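# Rest the block above the blue disc, sticks off table

## Task

Get the block resting above the blue disc painted on the table, with its centre over the disc. When you finish, neither the block nor any of the three sticks may touch the table, and every post must still stand close to its starting spot. Use as many of the three arms as you like. The arrangement must hold up without any robot supporting it, so open the grippers and pull the arms away at the end.

## Robot and tools

Robots: three identical i2rt Big YAM arms named arm1, arm2 and arm3. Each has six revolute joints, a two-finger gripper and a wrist camera that sits on top of the hand looking toward the fingertips. The hand reaches roughly 1.0 m from the joint1 axis. Two fixed room cameras, cam_high and cam_low, also watch the scene.

Frames: every position uses one shared scene frame, in metres, origin on the floor, +z up. The arm feet sit on the tabletop at about arm1 (+0.62, 0.00, 0.72) facing 180 deg, arm2 (-0.31, +0.54, 0.72) facing -60 deg, arm3 (-0.31, -0.54, 0.72) facing +60 deg; headings are counter-clockwise from +x. "hand" is the point halfway between the fingertips (URDF link pinch); its z axis runs along the fingers and the fingers open and close along its y axis.

execute_actions(actions, cameras): actions is a list holding one action or nothing. An action is an object keyed by arm name; each arm entry holds "joints", an object of absolute targets (never offsets) by joint name. Joint angles are radians, the gripper is metres. Ranges, with the tolerance counted as reached:
- joint1_rad -2.879..2.879 (±0.045): turns the arm about its foot, positive is counter-clockwise seen from above, 0 points where the foot faces.
- joint2_rad 0..3.141 (±0.14): shoulder; 0 has the upper arm pointing back and about level, larger values lift it up and over to the front.
- joint3_rad 0..3.019 (±0.09): elbow; 0 is fully folded, larger opens it.
- joint4_rad -1.692..1.57 (±0.055): hand pitch, positive tips the fingers up.
- joint5_rad -1.57..1.57 (±0.03): sideways swing, positive toward the arm's right.
- joint6_rad -2.094..2.094 (±0.035): hand roll, positive clockwise when viewed from behind the hand.
- gripper_m 0..0.093 (±0.003): gap between fingertips; each pad squeezes up to about 50-62 N.
All motions in one action begin together but each joint travels at its own rate, so the hand may sweep a wide curve; a single action runs at most 15 s. Joints or arms you leave out keep their previous target and may still be pushing. An unknown key or out-of-range number rejects the whole call and nothing moves. cameras: a list from arm1_cam_wrist, arm2_cam_wrist, arm3_cam_wrist, cam_high, cam_low, all; omitted, null or ["all"] returns every camera, [] returns none. An empty actions list just reports state and pictures.

wait(seconds): 0 to 10; commands nothing new, then reports like an empty call. zoom_image(camera, region): region is [x0, y0, x1, y1] in pixels of that camera's latest full image (origin top-left, images 672x504), no larger than 504 by 504. read_manual(section): only "licences", gives URDF licence text, moves nothing. finished_scene(scene): pass the current scene number; it is final and reports success, so the goal must already be met and stable with arms released.

Result lines: joint_positions gives each arm's current readings; a "pictures" line lists the cameras in image order; joint torques list total drive output per arm joint (noisy, offset, nonzero even in free air). joint_status tells how each commanded motion ended: off_target (stopped short, may keep pushing), contact_stop or time_out (target dropped, joint holds where it stopped; a timed-out joint may keep a nearby target and keep pushing, then on_its_own names it). "joint command not followed" with a cause means a self/arm-collision check withheld that arm's joint targets (its gripper command still runs); those joints read not_followed and the arm may retry them on later actions. on_its_own describes what the call did not command; "held at" is the held target, not the actual position. To relieve a pushing joint, command its reported position. Tiny target changes may not move a joint, and a joint carrying weight sags. A result that reports a stop cancels the remaining motion and finish calls in that reply.

Camera calibration (given per camera: K, distortion D, T_world_to_cam mapping scene to camera frame, pos_world) follows OpenCV conventions; real room cameras may deviate by up to about 2.3 deg and 9 mm, and wrist camera poses inherit joint reading errors.

Things to avoid: arms pressing hard on each other (ends the run) or colliding; the clearance check can react late and ignores fingers, gripper housings and wrist cameras, and no line reports arm-to-arm contact. The arms keep pushing after contact and can push hard. Sustained pushing or holding loads heats motors: MOTOR HOT appears from 85 C, and at 100 C an OVER-TEMPERATURE FAULT makes that arm go limp and drop until cool, with unfinished keys showing limit_stop_at_motor_heat (resend them). Do not drop, slam or knock objects, and never push anything out of the work area. Objects may occasionally be nudged by an outside disturbance. The simulation keeps running while you think, with the robots holding their last command.

Each tool is called after "Emit:" by a JSON object that holds its "fn" and its "kwargs".

## Session

I'll start by looking at the scene.

Emit:
{"fn": "execute_actions", "kwargs": {"actions": []}}

Scene clock: 0.00 s.
Joint torques (N m, as the arm reports them, + toward a larger angle): no reading
arm1.joint_positions: joint1_rad=+0.456 joint2_rad=+0.533 joint3_rad=+1.440 joint4_rad=-1.348 joint5_rad=-0.016 joint6_rad=+0.172 gripper_m=+0.095
arm1.joint_status: not commanded
arm1.hand: x=+0.4495 y=-0.0737 z=+1.3065 quat_wxyz=(+0.166, +0.837, +0.106, -0.510) (m; scene frame)
arm2.joint_positions: joint1_rad=+0.344 joint2_rad=+0.640 joint3_rad=+1.397 joint4_rad=-1.490 joint5_rad=+0.090 joint6_rad=+0.148 gripper_m=+0.095
arm2.joint_status: not commanded
arm2.hand: x=-0.1461 y=+0.3923 z=+1.2973 quat_wxyz=(-0.380, -0.380, -0.830, +0.151) (m; scene frame)
arm3.joint_positions: joint1_rad=-0.190 joint2_rad=+0.644 joint3_rad=+1.328 joint4_rad=-1.175 joint5_rad=+0.242 joint6_rad=+0.036 gripper_m=+0.095
arm3.joint_status: not commanded
arm3.hand: x=-0.0883 y=-0.3671 z=+1.2772 quat_wxyz=(-0.500, +0.269, -0.814, -0.119) (m; scene frame)
pictures: arm1_cam_wrist, arm2_cam_wrist, arm3_cam_wrist, cam_high, cam_low
Images, in order (width x height): arm1_cam_wrist 672x504, arm2_cam_wrist 672x504, arm3_cam_wrist 672x504, cam_high 672x504, cam_low 672x504.

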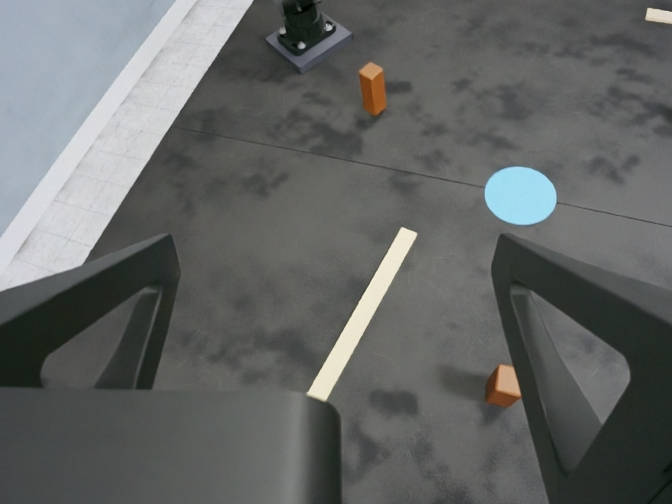

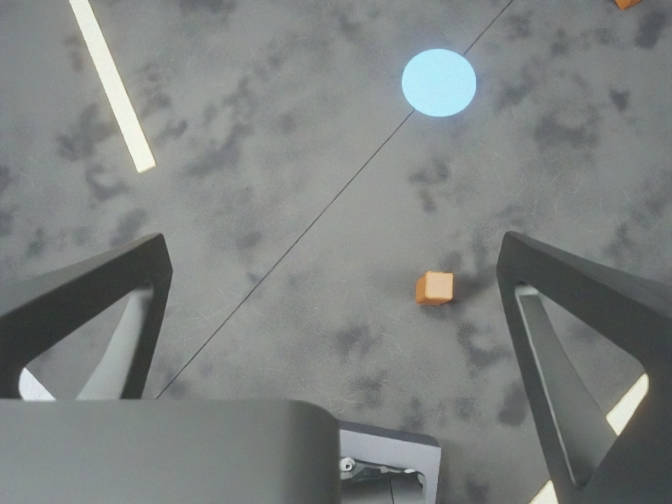

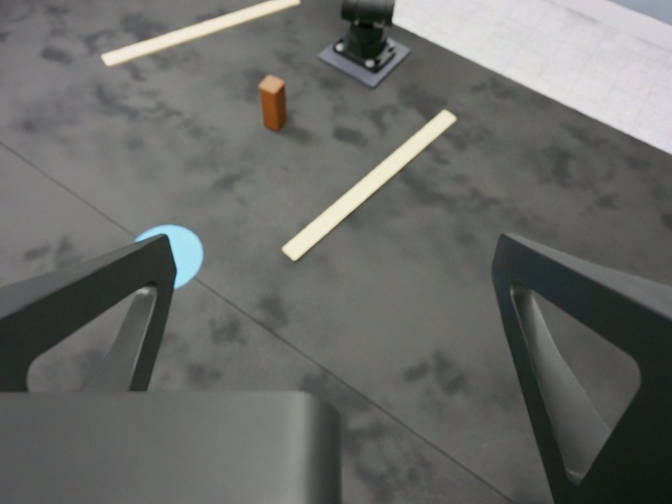

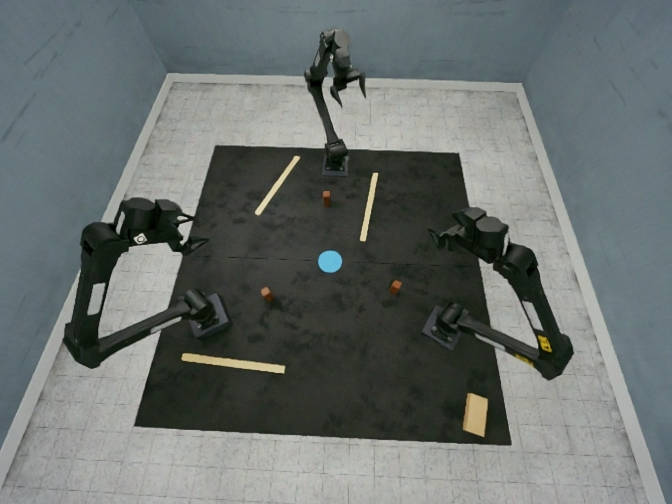

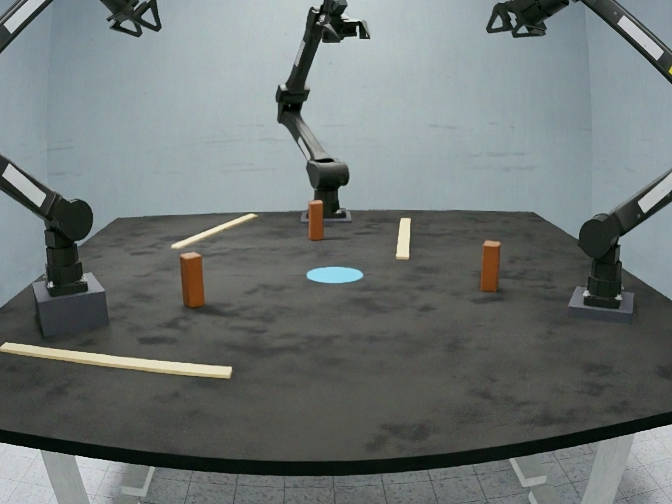

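Emit:
{"fn": "zoom_image", "kwargs": {"camera": "cam_high", "region": [130, 130, 520, 450]}}

Emit:
{"fn": "zoom_image", "kwargs": {"camera": "cam_low", "region": [0, 180, 336, 400]}}

Emit:
{"fn": "zoom_image", "kwargs": {"camera": "cam_low", "region": [300, 180, 672, 400]}}

Region (130, 130, 520, 450) of cam_high's 672x504 image, scaled by 1.292, with more detail than that image has; it fills the top 414 rows of this view, and the rest is white.

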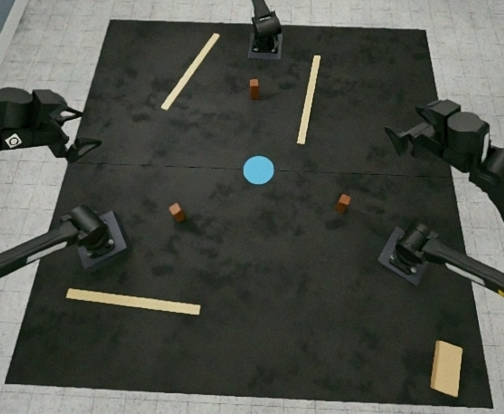

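Region (0, 180, 336, 400) of cam_low's 672x504 image, scaled by 1.500, with more detail than that image has; it fills the top 330 rows of this view, and the rest is white.

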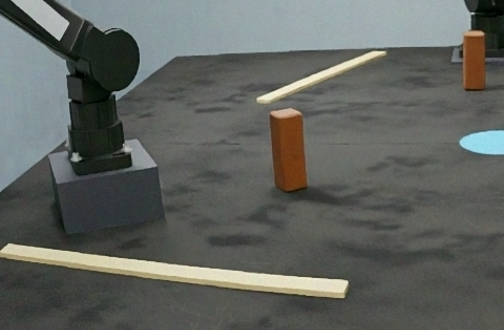

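Region (300, 180, 672, 400) of cam_low's 672x504 image, scaled by 1.355, with more detail than that image has; it fills the top 298 rows of this view, and the rest is white.

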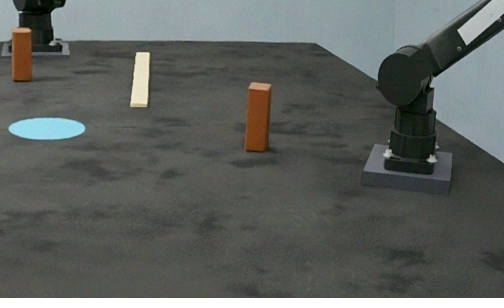

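Emit:
{"fn": "zoom_image", "kwargs": {"camera": "cam_high", "region": [240, 140, 420, 320]}}

Emit:
{"fn": "zoom_image", "kwargs": {"camera": "cam_high", "region": [160, 270, 340, 450]}}

Emit:
{"fn": "zoom_image", "kwargs": {"camera": "cam_high", "region": [360, 270, 540, 450]}}

Region (240, 140, 420, 320) of cam_high's 672x504 image, scaled by 2.800, with more detail than that image has.

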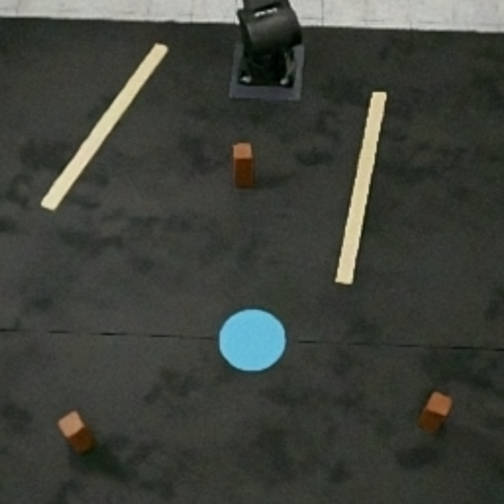

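Region (160, 270, 340, 450) of cam_high's 672x504 image, scaled by 2.800, with more detail than that image has.

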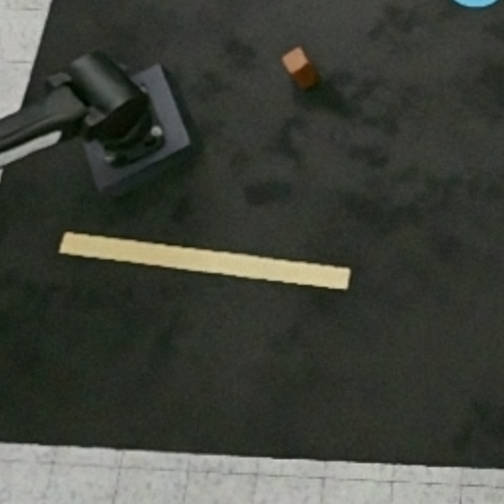

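Region (360, 270, 540, 450) of cam_high's 672x504 image, scaled by 2.800, with more detail than that image has.

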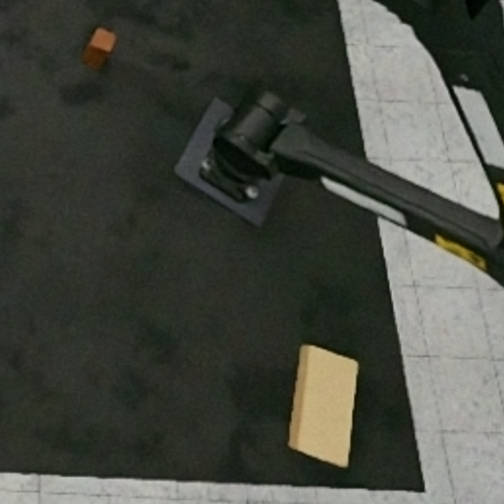

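Emit:
{"fn": "zoom_image", "kwargs": {"camera": "arm2_cam_wrist", "region": [340, 20, 660, 340]}}

Emit:
{"fn": "zoom_image", "kwargs": {"camera": "arm1_cam_wrist", "region": [280, 40, 672, 432]}}

Emit:
{"fn": "zoom_image", "kwargs": {"camera": "arm3_cam_wrist", "region": [80, 0, 480, 300]}}

Region (340, 20, 660, 340) of arm2_cam_wrist's 672x504 image, scaled by 1.575, with more detail than that image has.

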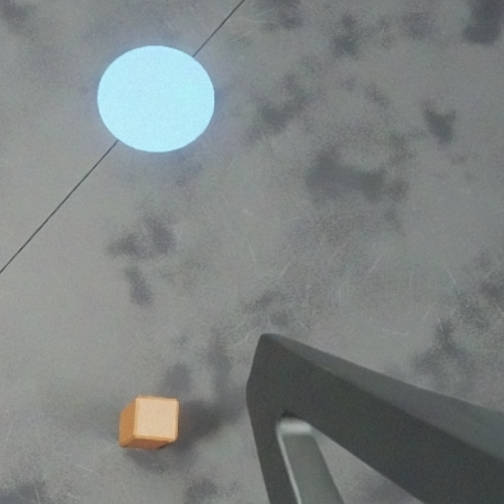

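Region (280, 40, 672, 432) of arm1_cam_wrist's 672x504 image, scaled by 1.286, with more detail than that image has.

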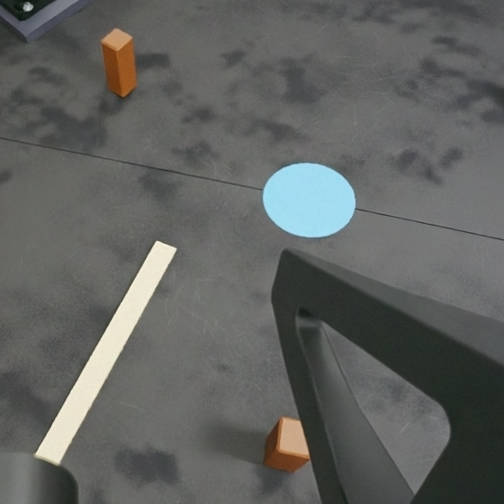

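Region (80, 0, 480, 300) of arm3_cam_wrist's 672x504 image, scaled by 1.260, with more detail than that image has; it fills the top 378 rows of this view, and the rest is white.

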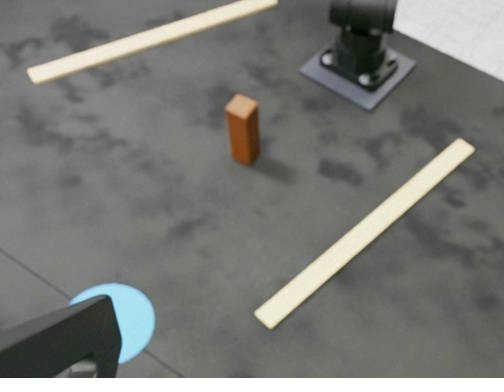

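Emit:
{"fn": "execute_actions", "kwargs": {"actions": [{"arm1": {"joints": {"joint1_rad": -0.0785, "joint2_rad": 1.057, "joint3_rad": 0.9075, "joint4_rad": -1.4214, "joint5_rad": 0.0, "joint6_rad": 0.0}}, "arm2": {"joints": {"joint1_rad": -0.173, "joint2_rad": 1.117, "joint3_rad": 0.790, "joint4_rad": -1.2436, "joint5_rad": 0.0, "joint6_rad": 0.0}}, "arm3": {"joints": {"joint1_rad": -0.0936, "joint2_rad": 1.0563, "joint3_rad": 0.8859, "joint4_rad": -1.4004, "joint5_rad": 0.0, "joint6_rad": 0.0}}}]}}

Scene clock: 19.13 s.
Joint torques (N m, as the arm reports them, + toward a larger angle): arm1=[-0.31 -5.32 10.85 -0.04  0.08 -0.12] | arm2=[ 1.91 -7.62  9.18  0.08 -0.02 -0.14] | arm3=[-0.18 -5.22  8.6   0.05 -0.13 -0.16]
arm1.joint_positions: joint1_rad=-0.072 joint2_rad=+1.055 joint3_rad=+0.906 joint4_rad=-1.410 joint5_rad=-0.002 joint6_rad=+0.010 gripper_m=+0.095
arm1.joint_status: all done
arm1.hand: x=+0.3468 y=+0.0315 z=+0.9195 quat_wxyz=(+0.005, +0.998, -0.059, -0.006) (m; scene frame)
arm2.joint_positions: joint1_rad=-0.173 joint2_rad=+1.120 joint3_rad=+0.786 joint4_rad=-1.246 joint5_rad=+0.000 joint6_rad=+0.009 gripper_m=+0.095
arm2.joint_status: all done
arm2.hand: x=-0.2074 y=+0.2811 z=+0.9194 quat_wxyz=(+0.004, -0.565, -0.825, +0.003) (m; scene frame)
arm3.joint_positions: joint1_rad=-0.096 joint2_rad=+1.073 joint3_rad=+0.870 joint4_rad=-1.396 joint5_rad=+0.003 joint6_rad=+0.014 gripper_m=+0.095
arm3.joint_status: all done
arm3.hand: x=-0.1433 y=-0.3245 z=+0.9112 quat_wxyz=(+0.019, +0.436, -0.900, +0.005) (m; scene frame)
pictures: arm1_cam_wrist, arm2_cam_wrist, arm3_cam_wrist, cam_high, cam_low
camera_calibration (this result's frames):
arm1_cam_wrist: T_world_to_cam=[[0.127957, 0.991716, -0.0112631, -0.0699765], [0.808982, -0.0977963, 0.579642, -0.802332], [0.573738, -0.0832807, -0.814794, 0.675547], [0, 0, 0, 1]] pos_world=[0.270439, 0.0471916, 1.01471]
arm2_cam_wrist: T_world_to_cam=[[-0.933498, -0.358418, 0.0108504, -0.101415], [-0.285202, 0.760469, 0.583392, -0.802681], [-0.21735, 0.541501, -0.812118, 0.672255], [0, 0, 0, 1]] pos_world=[-0.177483, 0.210038, 1.01533]
arm3_cam_wrist: T_world_to_cam=[[0.773836, -0.633385, -0.000874695, -0.0892514], [-0.503323, -0.61577, 0.606212, -0.821558], [-0.384505, -0.468669, -0.795302, 0.642466], [0, 0, 0, 1]] pos_world=[-0.0974119, -0.261318, 1.00892]
Images, in order (width x height): arm1_cam_wrist 672x504, arm2_cam_wrist 672x504, arm3_cam_wrist 672x504, cam_high 672x504, cam_low 672x504.

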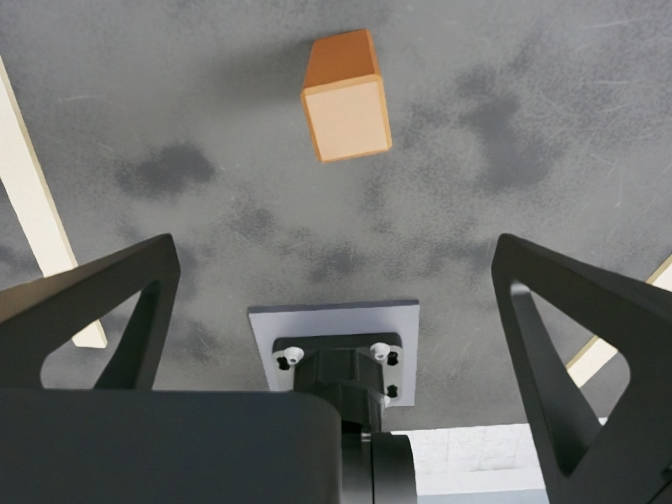

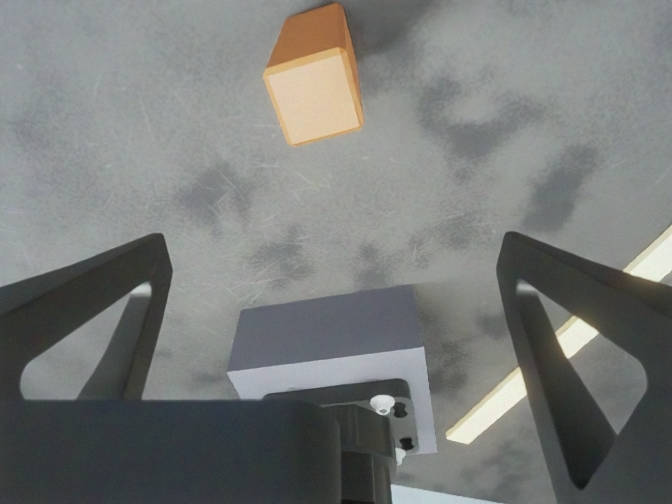

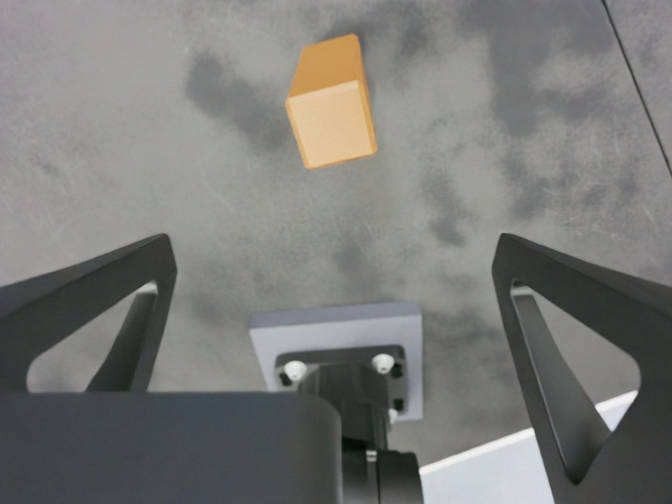

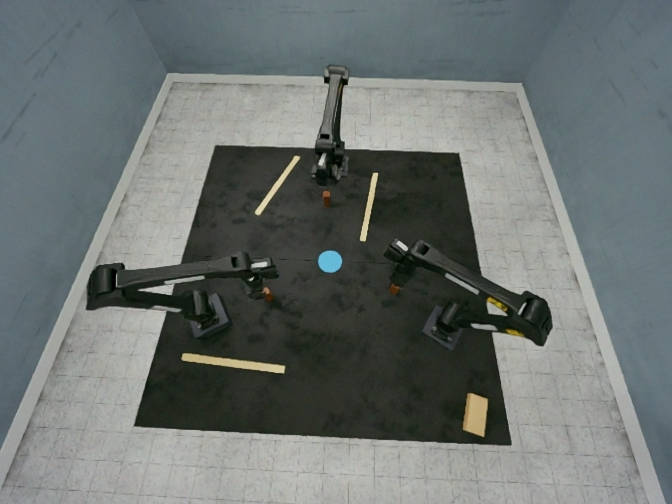

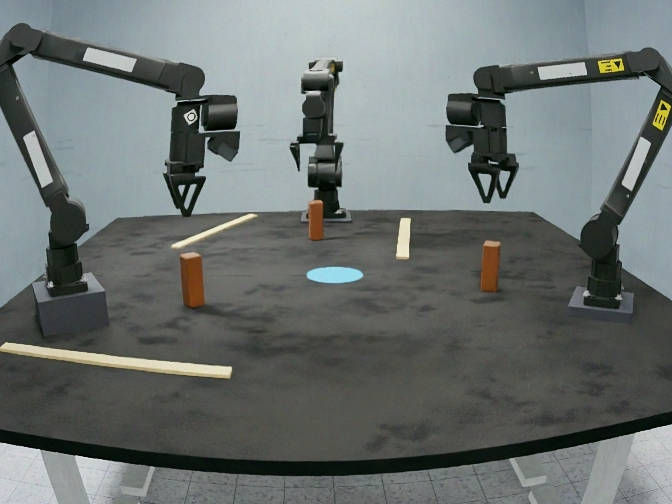

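Emit:
{"fn": "zoom_image", "kwargs": {"camera": "arm1_cam_wrist", "region": [260, 0, 440, 180]}}

Emit:
{"fn": "zoom_image", "kwargs": {"camera": "arm2_cam_wrist", "region": [230, 0, 410, 180]}}

Emit:
{"fn": "zoom_image", "kwargs": {"camera": "arm3_cam_wrist", "region": [240, 0, 420, 180]}}

Region (260, 0, 440, 180) of arm1_cam_wrist's 672x504 image, scaled by 2.800, with more detail than that image has.

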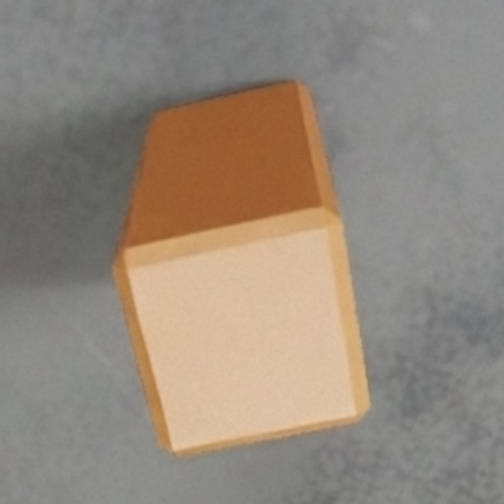

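Region (230, 0, 410, 180) of arm2_cam_wrist's 672x504 image, scaled by 2.800, with more detail than that image has.

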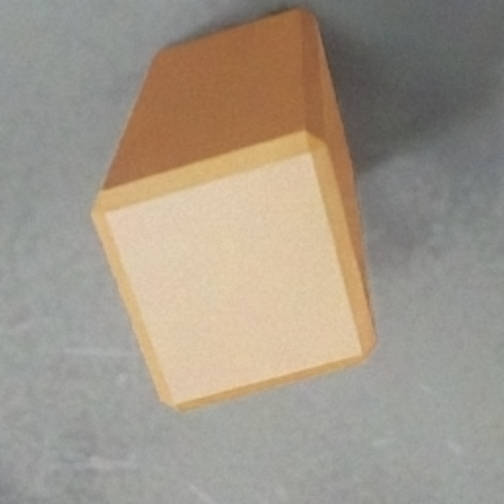

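Region (240, 0, 420, 180) of arm3_cam_wrist's 672x504 image, scaled by 2.800, with more detail than that image has.

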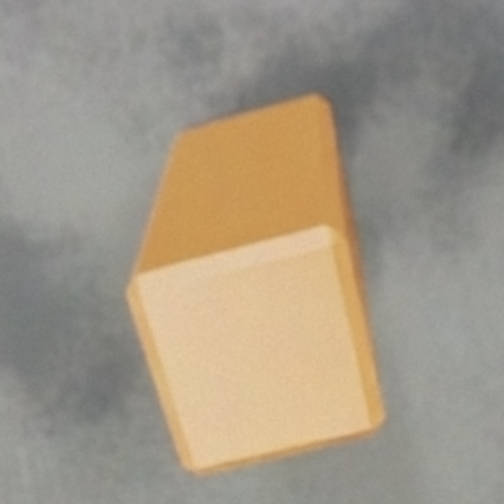

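Emit:
{"fn": "zoom_image", "kwargs": {"camera": "cam_low", "region": [120, 150, 290, 320]}}

Emit:
{"fn": "zoom_image", "kwargs": {"camera": "cam_low", "region": [400, 140, 570, 310]}}

Emit:
{"fn": "zoom_image", "kwargs": {"camera": "cam_low", "region": [250, 120, 420, 290]}}

Region (120, 150, 290, 320) of cam_low's 672x504 image, scaled by 2.965, with more detail than that image has.

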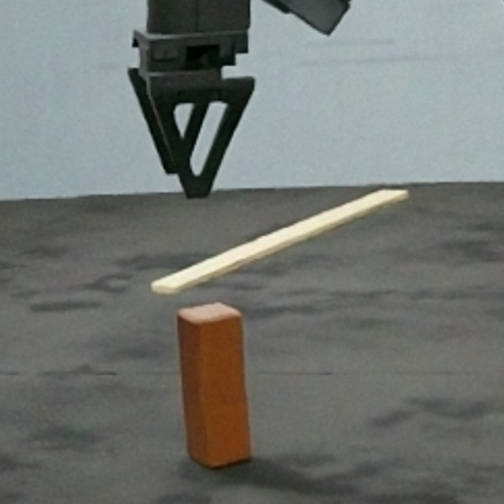

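Region (400, 140, 570, 310) of cam_low's 672x504 image, scaled by 2.965, with more detail than that image has.

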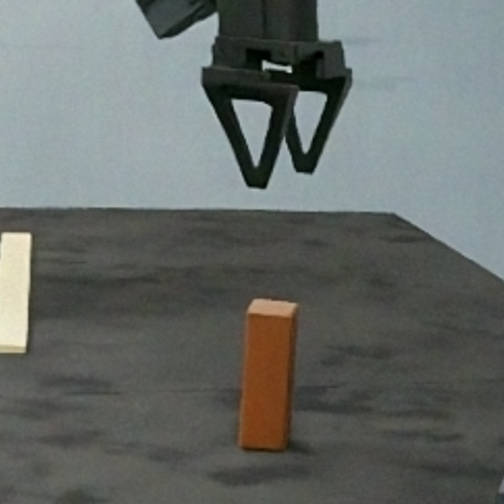

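Region (250, 120, 420, 290) of cam_low's 672x504 image, scaled by 2.965, with more detail than that image has.

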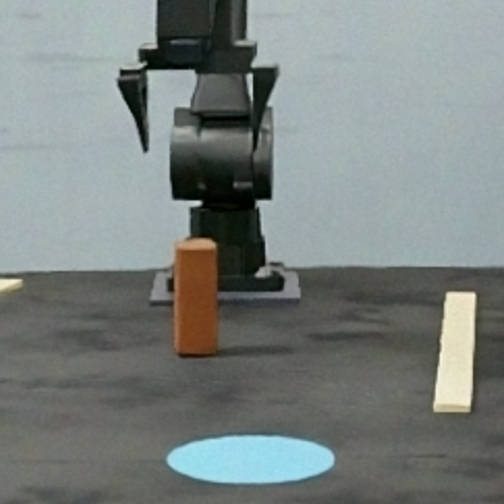

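Emit:
{"fn": "execute_actions", "kwargs": {"actions": [{"arm1": {"joints": {"joint1_rad": -1.2142, "joint2_rad": 1.1798, "joint3_rad": 0.9963, "joint4_rad": -1.3874, "joint5_rad": 0.0, "joint6_rad": -0.8425}}, "arm2": {"joints": {"joint1_rad": -1.6998, "joint2_rad": 0.9148, "joint3_rad": 0.6657, "joint4_rad": -1.3217, "joint5_rad": 0.0, "joint6_rad": -1.0996}}, "arm3": {"joints": {"joint1_rad": -0.4864, "joint2_rad": 2.19, "joint3_rad": 2.22, "joint4_rad": -1.578, "joint5_rad": 0.0, "joint6_rad": 0.6816}}}]}}

Scene clock: 30.67 s.
Joint torques (N m, as the arm reports them, + toward a larger angle): arm1=[-0.35 -7.19 14.52  0.56 -0.03 -0.12] | arm2=[ 2.51 -2.74  9.56 -0.29 -0.16 -0.14] | arm3=[  0.24 -20.45  11.19   0.05   0.04   0.15]
arm1.joint_positions: joint1_rad=-1.208 joint2_rad=+1.183 joint3_rad=+0.956 joint4_rad=-1.396 joint5_rad=-0.002 joint6_rad=-0.833 gripper_m=+0.095
arm1.joint_status: all done
arm1.hand: x=+0.5238 y=+0.2864 z=+0.9016 quat_wxyz=(+0.027, +0.978, -0.204, +0.013) (m; scene frame)
arm2.joint_positions: joint1_rad=-1.696 joint2_rad=+0.910 joint3_rad=+0.661 joint4_rad=-1.314 joint5_rad=+0.000 joint6_rad=-1.090 gripper_m=+0.095
arm2.joint_status: all done
arm2.hand: x=-0.5053 y=+0.4496 z=+0.9212 quat_wxyz=(+0.000, -0.726, -0.687, +0.009) (m; scene frame)
arm3.joint_positions: joint1_rad=-0.494 joint2_rad=+2.198 joint3_rad=+2.172 joint4_rad=-1.573 joint5_rad=+0.001 joint6_rad=+0.668 gripper_m=+0.095
arm3.joint_status: all done
arm3.hand: x=+0.2777 y=-0.2033 z=+0.8726 quat_wxyz=(+0.020, -0.075, -0.997, +0.010) (m; scene frame)
pictures: arm1_cam_wrist, arm2_cam_wrist, arm3_cam_wrist, cam_high, cam_low
camera_calibration (this result's frames):
arm1_cam_wrist: T_world_to_cam=[[0.409292, 0.911183, -0.0471818, -0.437488], [0.72867, -0.295313, 0.617924, -0.846082], [0.549109, -0.287291, -0.784821, 0.624909], [0, 0, 0, 1]] pos_world=[0.452432, 0.328304, 0.992614]
arm2_cam_wrist: T_world_to_cam=[[-0.998218, 0.0576799, 0.0152695, -0.542962], [0.056096, 0.820027, 0.569569, -0.858496], [0.0203313, 0.569411, -0.821801, 0.634168], [0, 0, 0, 1]] pos_world=[-0.50673, 0.374205, 1.01842]
arm3_cam_wrist: T_world_to_cam=[[-0.165187, -0.98581, 0.0298603, -0.176019], [-0.782911, 0.14948, 0.603909, -0.276365], [-0.599803, 0.0763797, -0.796494, 1.00216], [0, 0, 0, 1]] pos_world=[0.355654, -0.208755, 0.97037]
Images, in order (width x height): arm1_cam_wrist 672x504, arm2_cam_wrist 672x504, arm3_cam_wrist 672x504, cam_high 672x504, cam_low 672x504.

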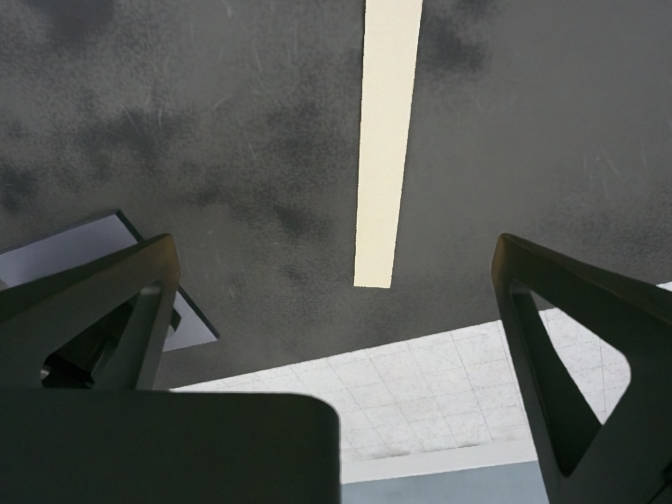

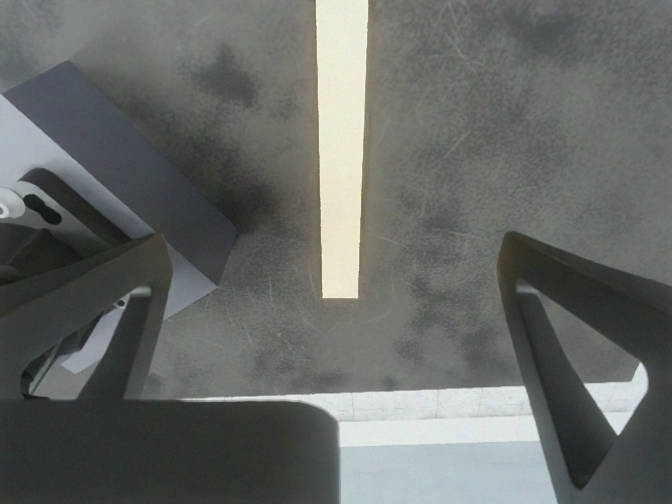

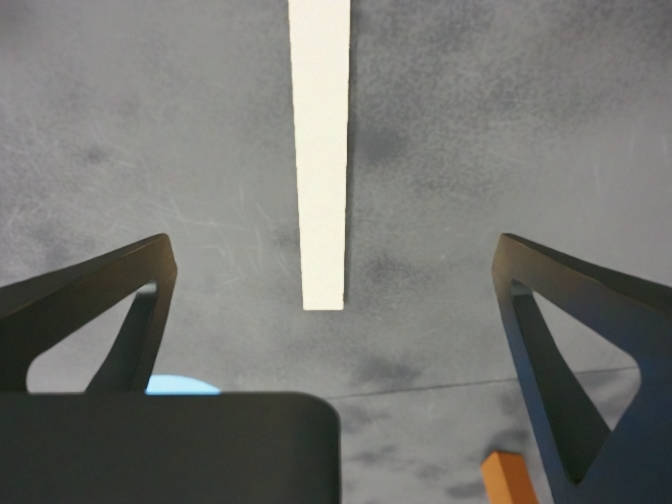

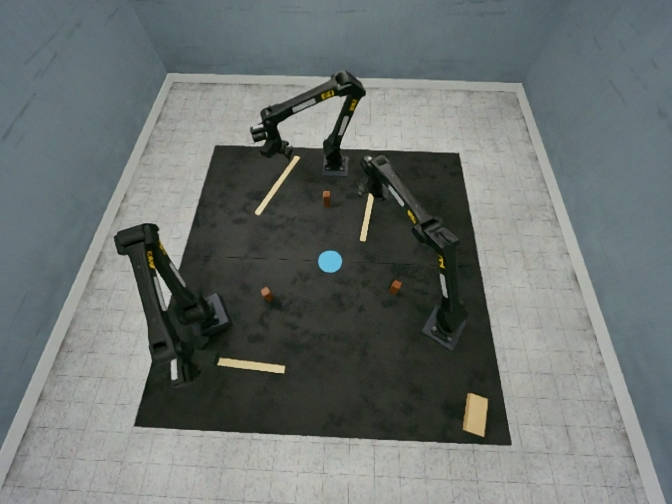

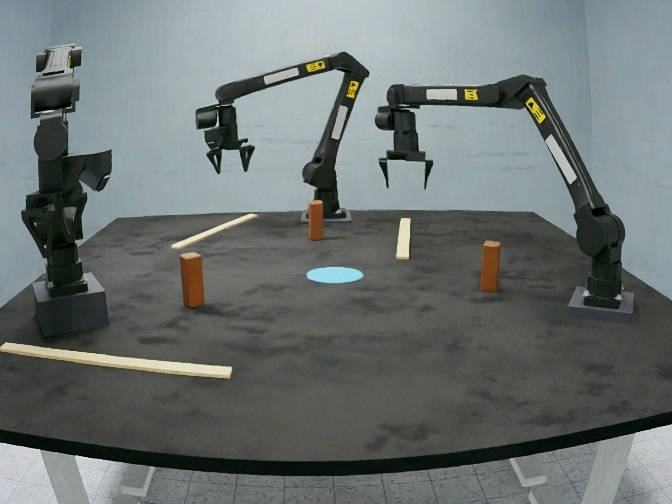

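Emit:
{"fn": "execute_actions", "kwargs": {"actions": [{"arm1": {"joints": {"joint1_rad": -1.2576, "joint2_rad": 1.394, "joint3_rad": 0.700, "joint4_rad": -0.854, "joint5_rad": 0.0, "joint6_rad": -0.886, "gripper_m": 0.07}}, "arm2": {"joints": {"joint1_rad": -1.734, "joint2_rad": 1.298, "joint3_rad": 0.369, "joint4_rad": -0.632, "joint5_rad": 0.0, "joint6_rad": -1.130, "gripper_m": 0.07}}, "arm3": {"joints": {"joint1_rad": -0.492, "joint2_rad": 2.268, "joint3_rad": 2.003, "joint4_rad": -1.260, "joint5_rad": 0.0, "joint6_rad": 0.6816, "gripper_m": 0.07}}}]}}

Scene clock: 39.40 s.
Joint torques (N m, as the arm reports them, + toward a larger angle): arm1=[-0.53 -8.37  8.39  0.9  -0.07 -0.12] | arm2=[ 1.4  -5.45  6.42  0.35 -0.15 -0.17] | arm3=[ -0.05 -21.51   7.99   0.71   0.04   0.14]
arm1.joint_positions: joint1_rad=-1.248 joint2_rad=+1.397 joint3_rad=+0.698 joint4_rad=-0.868 joint5_rad=-0.001 joint6_rad=-0.877 gripper_m=+0.070
arm1.joint_status: all done
arm1.hand: x=+0.5311 y=+0.3040 z=+0.7499 quat_wxyz=(+0.003, +0.979, -0.203, -0.001) (m; scene frame)
arm2.joint_positions: joint1_rad=-1.728 joint2_rad=+1.296 joint3_rad=+0.359 joint4_rad=-0.644 joint5_rad=+0.000 joint6_rad=-1.121 gripper_m=+0.070
arm2.joint_status: all done
arm2.hand: x=-0.5024 y=+0.4573 z=+0.7495 quat_wxyz=(-0.003, -0.727, -0.687, +0.000) (m; scene frame)
arm3.joint_positions: joint1_rad=-0.494 joint2_rad=+2.282 joint3_rad=+1.993 joint4_rad=-1.270 joint5_rad=+0.001 joint6_rad=+0.668 gripper_m=+0.070
arm3.joint_status: all done
arm3.hand: x=+0.2895 y=-0.1958 z=+0.7495 quat_wxyz=(+0.002, -0.075, -0.997, -0.001) (m; scene frame)
pictures: arm1_cam_wrist, arm2_cam_wrist, arm3_cam_wrist, cam_high, cam_low
camera_calibration (this result's frames):
arm1_cam_wrist: T_world_to_cam=[[0.406176, 0.913779, -0.00543473, -0.4942], [0.739957, -0.32541, 0.588703, -0.7274], [0.536176, -0.243138, -0.808331, 0.517998], [0, 0, 0, 1]] pos_world=[0.461239, 0.340831, 0.844251]
arm2_cam_wrist: T_world_to_cam=[[-0.99823, 0.0594209, -0.00246938, -0.525377], [0.0471124, 0.815432, 0.576933, -0.775105], [0.0362955, 0.575795, -0.816788, 0.48996], [0, 0, 0, 1]] pos_world=[-0.505714, 0.381147, 0.84608]
arm3_cam_wrist: T_world_to_cam=[[-0.166018, -0.986115, 0.00380777, -0.143321], [-0.804038, 0.137598, 0.578438, -0.171079], [-0.57093, 0.0929698, -0.815718, 0.91986], [0, 0, 0, 1]] pos_world=[0.363828, -0.20331, 0.849851]
Images, in order (width x height): arm1_cam_wrist 672x504, arm2_cam_wrist 672x504, arm3_cam_wrist 672x504, cam_high 672x504, cam_low 672x504.

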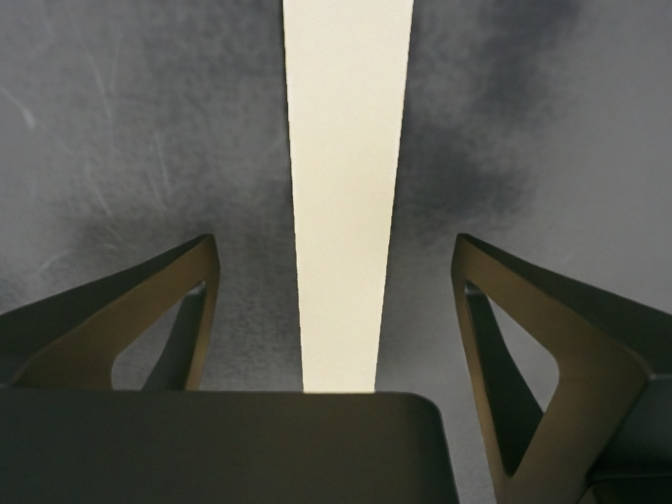

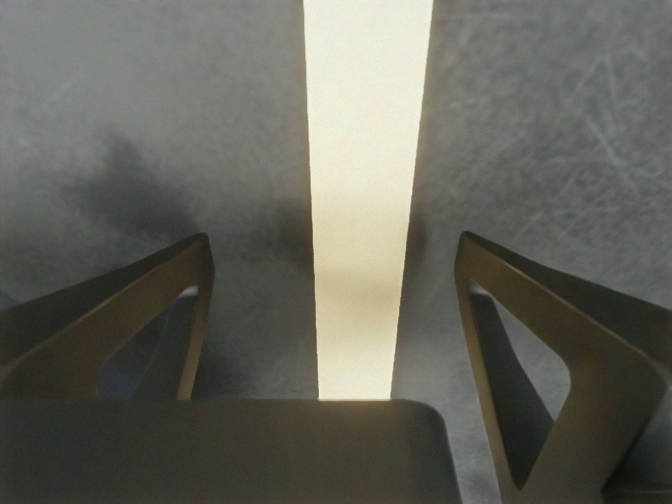

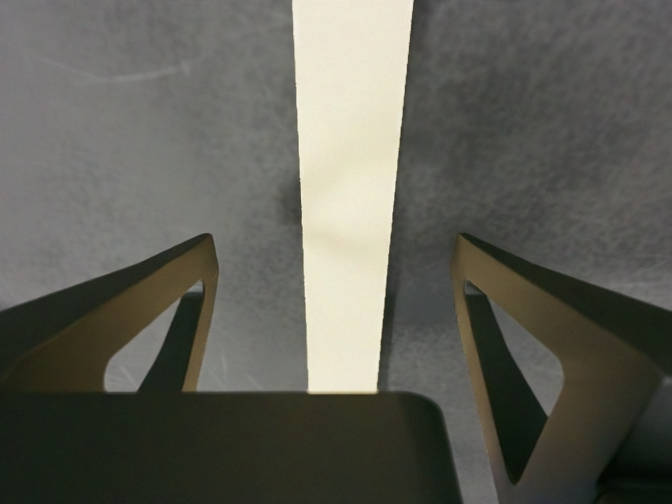

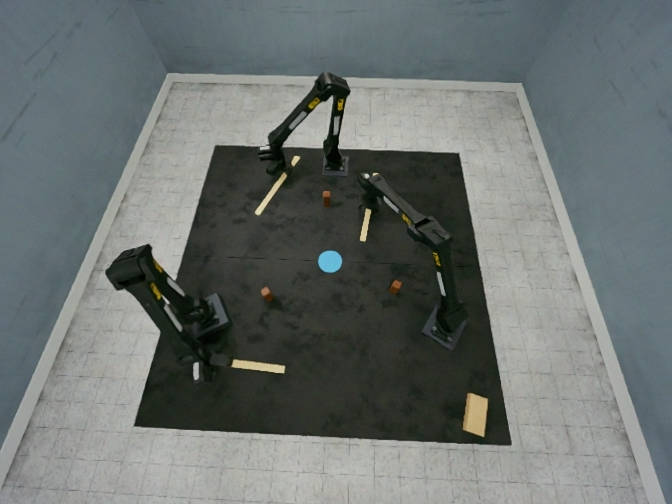

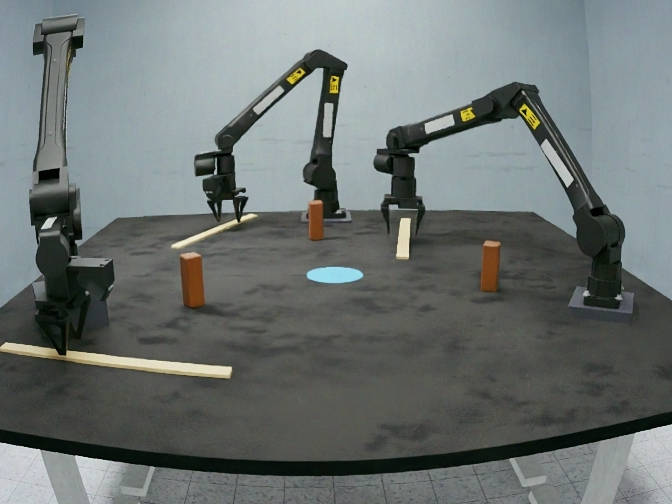

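Emit:
{"fn": "zoom_image", "kwargs": {"camera": "arm1_cam_wrist", "region": [200, 180, 480, 320]}}

Emit:
{"fn": "zoom_image", "kwargs": {"camera": "arm2_cam_wrist", "region": [200, 180, 480, 320]}}

Emit:
{"fn": "zoom_image", "kwargs": {"camera": "arm3_cam_wrist", "region": [200, 180, 480, 320]}}

Emit:
{"fn": "zoom_image", "kwargs": {"camera": "cam_low", "region": [0, 280, 140, 390]}}

Emit:
{"fn": "zoom_image", "kwargs": {"camera": "cam_low", "region": [160, 170, 460, 270]}}

Region (200, 180, 480, 320) of arm1_cam_wrist's 672x504 image, scaled by 1.800, with more detail than that image has.

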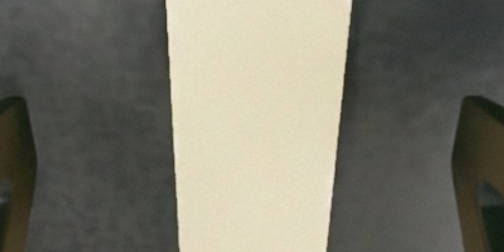

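Region (200, 180, 480, 320) of arm2_cam_wrist's 672x504 image, scaled by 1.800, with more detail than that image has.

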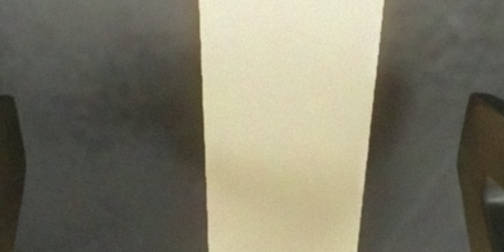

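Region (200, 180, 480, 320) of arm3_cam_wrist's 672x504 image, scaled by 1.800, with more detail than that image has.

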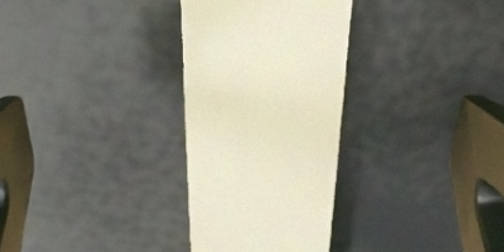

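Region (0, 280, 140, 390) of cam_low's 672x504 image, scaled by 3.600, with more detail than that image has; it fills the top 396 rows of this view, and the rest is white.

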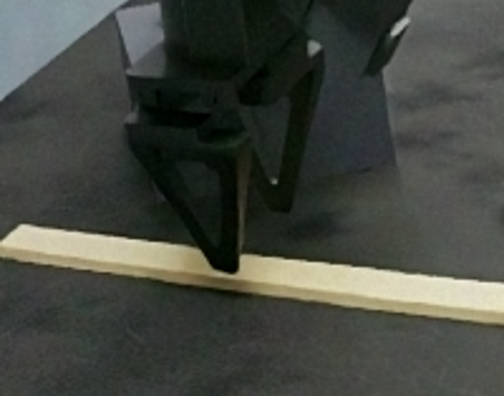

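Region (160, 170, 460, 270) of cam_low's 672x504 image, scaled by 1.680, with more detail than that image has.

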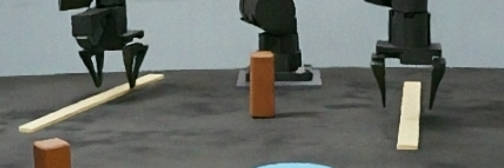

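Emit:
{"fn": "execute_actions", "kwargs": {"actions": [{"arm1": {"joints": {"joint2_rad": 1.439, "joint3_rad": 0.6825, "joint4_rad": -0.786}}, "arm2": {"joints": {"joint2_rad": 1.418, "joint3_rad": 0.369, "joint4_rad": -0.514}}, "arm3": {"joints": {"joint1_rad": -0.503, "joint2_rad": 2.293, "joint3_rad": 1.972, "joint4_rad": -1.204}}}]}}

Scene clock: 43.30 s.
Joint torques (N m, as the arm reports them, + toward a larger angle): arm1=[-0.59 -7.33  6.92  1.01 -0.07 -0.12] | arm2=[ 1.59 -4.09  5.25  0.72 -0.22 -0.17] | arm3=[ -0.74 -19.85   7.22   0.79   0.05   0.14]
arm1.joint_positions: joint1_rad=-1.248 joint2_rad=+1.423 joint3_rad=+0.694 joint4_rad=-0.801 joint5_rad=-0.001 joint6_rad=-0.877 gripper_m=+0.070
arm1.joint_status: all done
arm1.hand: x=+0.5279 y=+0.3150 z=+0.7410 quat_wxyz=(-0.014, +0.979, -0.203, -0.009) (m; scene frame)
arm2.joint_positions: joint1_rad=-1.728 joint2_rad=+1.393 joint3_rad=+0.365 joint4_rad=-0.531 joint5_rad=+0.002 joint6_rad=-1.121 gripper_m=+0.070
arm2.joint_status: all done
arm2.hand: x=-0.5154 y=+0.4523 z=+0.7321 quat_wxyz=(+0.002, -0.727, -0.687, +0.010) (m; scene frame)
arm3.joint_positions: joint1_rad=-0.494 joint2_rad=+2.282 joint3_rad=+1.973 joint4_rad=-1.215 joint5_rad=+0.001 joint6_rad=+0.668 gripper_m=+0.070
arm3.joint_status: all done
arm3.hand: x=+0.2948 y=-0.1927 z=+0.7423 quat_wxyz=(-0.012, -0.075, -0.997, -0.011) (m; scene frame)
pictures: arm1_cam_wrist, arm2_cam_wrist, arm3_cam_wrist, cam_high, cam_low
camera_calibration (this result's frames):
arm1_cam_wrist: T_world_to_cam=[[0.40635, 0.913441, 0.0224801, -0.523615], [0.745899, -0.345827, 0.569243, -0.698496], [0.527745, -0.214544, -0.821862, 0.520693], [0, 0, 0, 1]] pos_world=[0.458985, 0.348444, 0.837323]
arm2_cam_wrist: T_world_to_cam=[[-0.998089, 0.0588629, 0.0187754, -0.553316], [0.0590439, 0.819201, 0.570459, -0.751142], [0.018198, 0.570478, -0.821112, 0.475405], [0, 0, 0, 1]] pos_world=[-0.51656, 0.376699, 0.829245]
arm3_cam_wrist: T_world_to_cam=[[-0.165995, -0.985959, -0.0181564, -0.123044], [-0.821121, 0.128001, 0.556216, -0.143362], [-0.546082, 0.107238, -0.83084, 0.923367], [0, 0, 0, 1]] pos_world=[0.366092, -0.201986, 0.844676]
Images, in order (width x height): arm1_cam_wrist 672x504, arm2_cam_wrist 672x504, arm3_cam_wrist 672x504, cam_high 672x504, cam_low 672x504.

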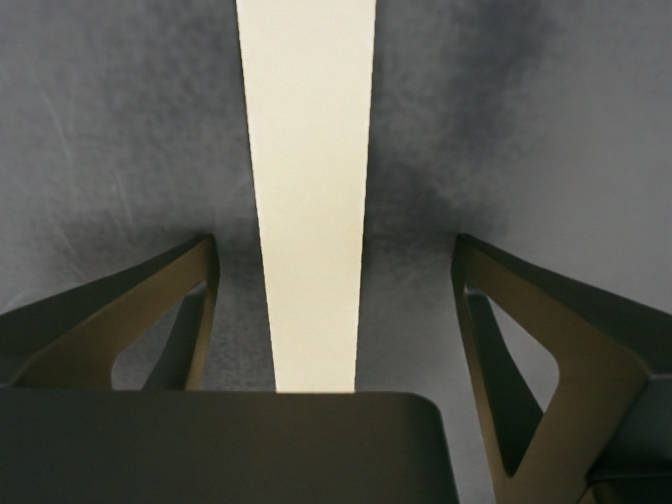

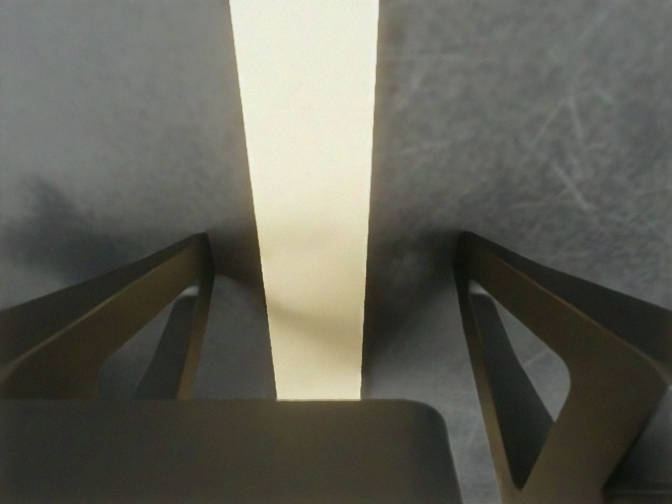

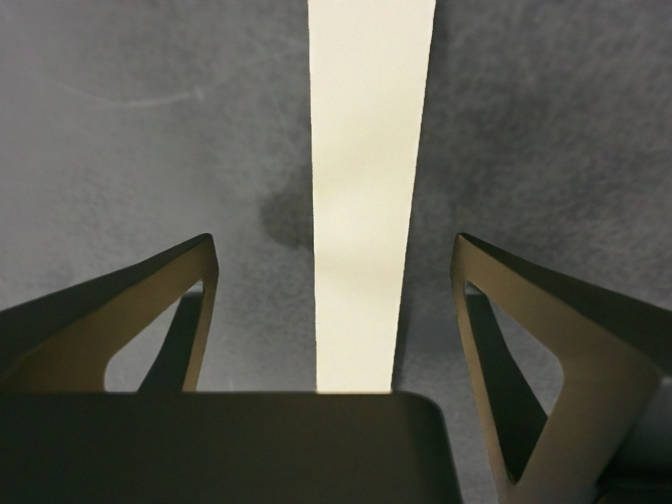

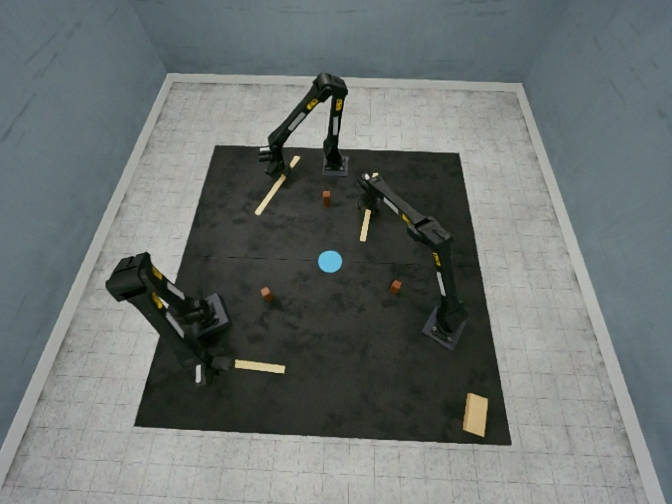

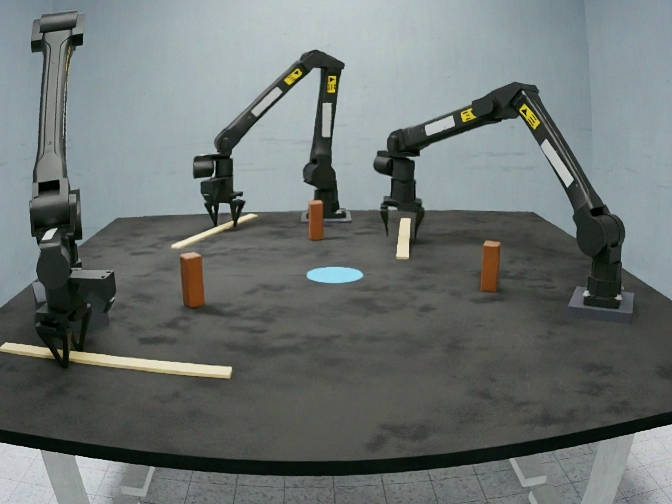

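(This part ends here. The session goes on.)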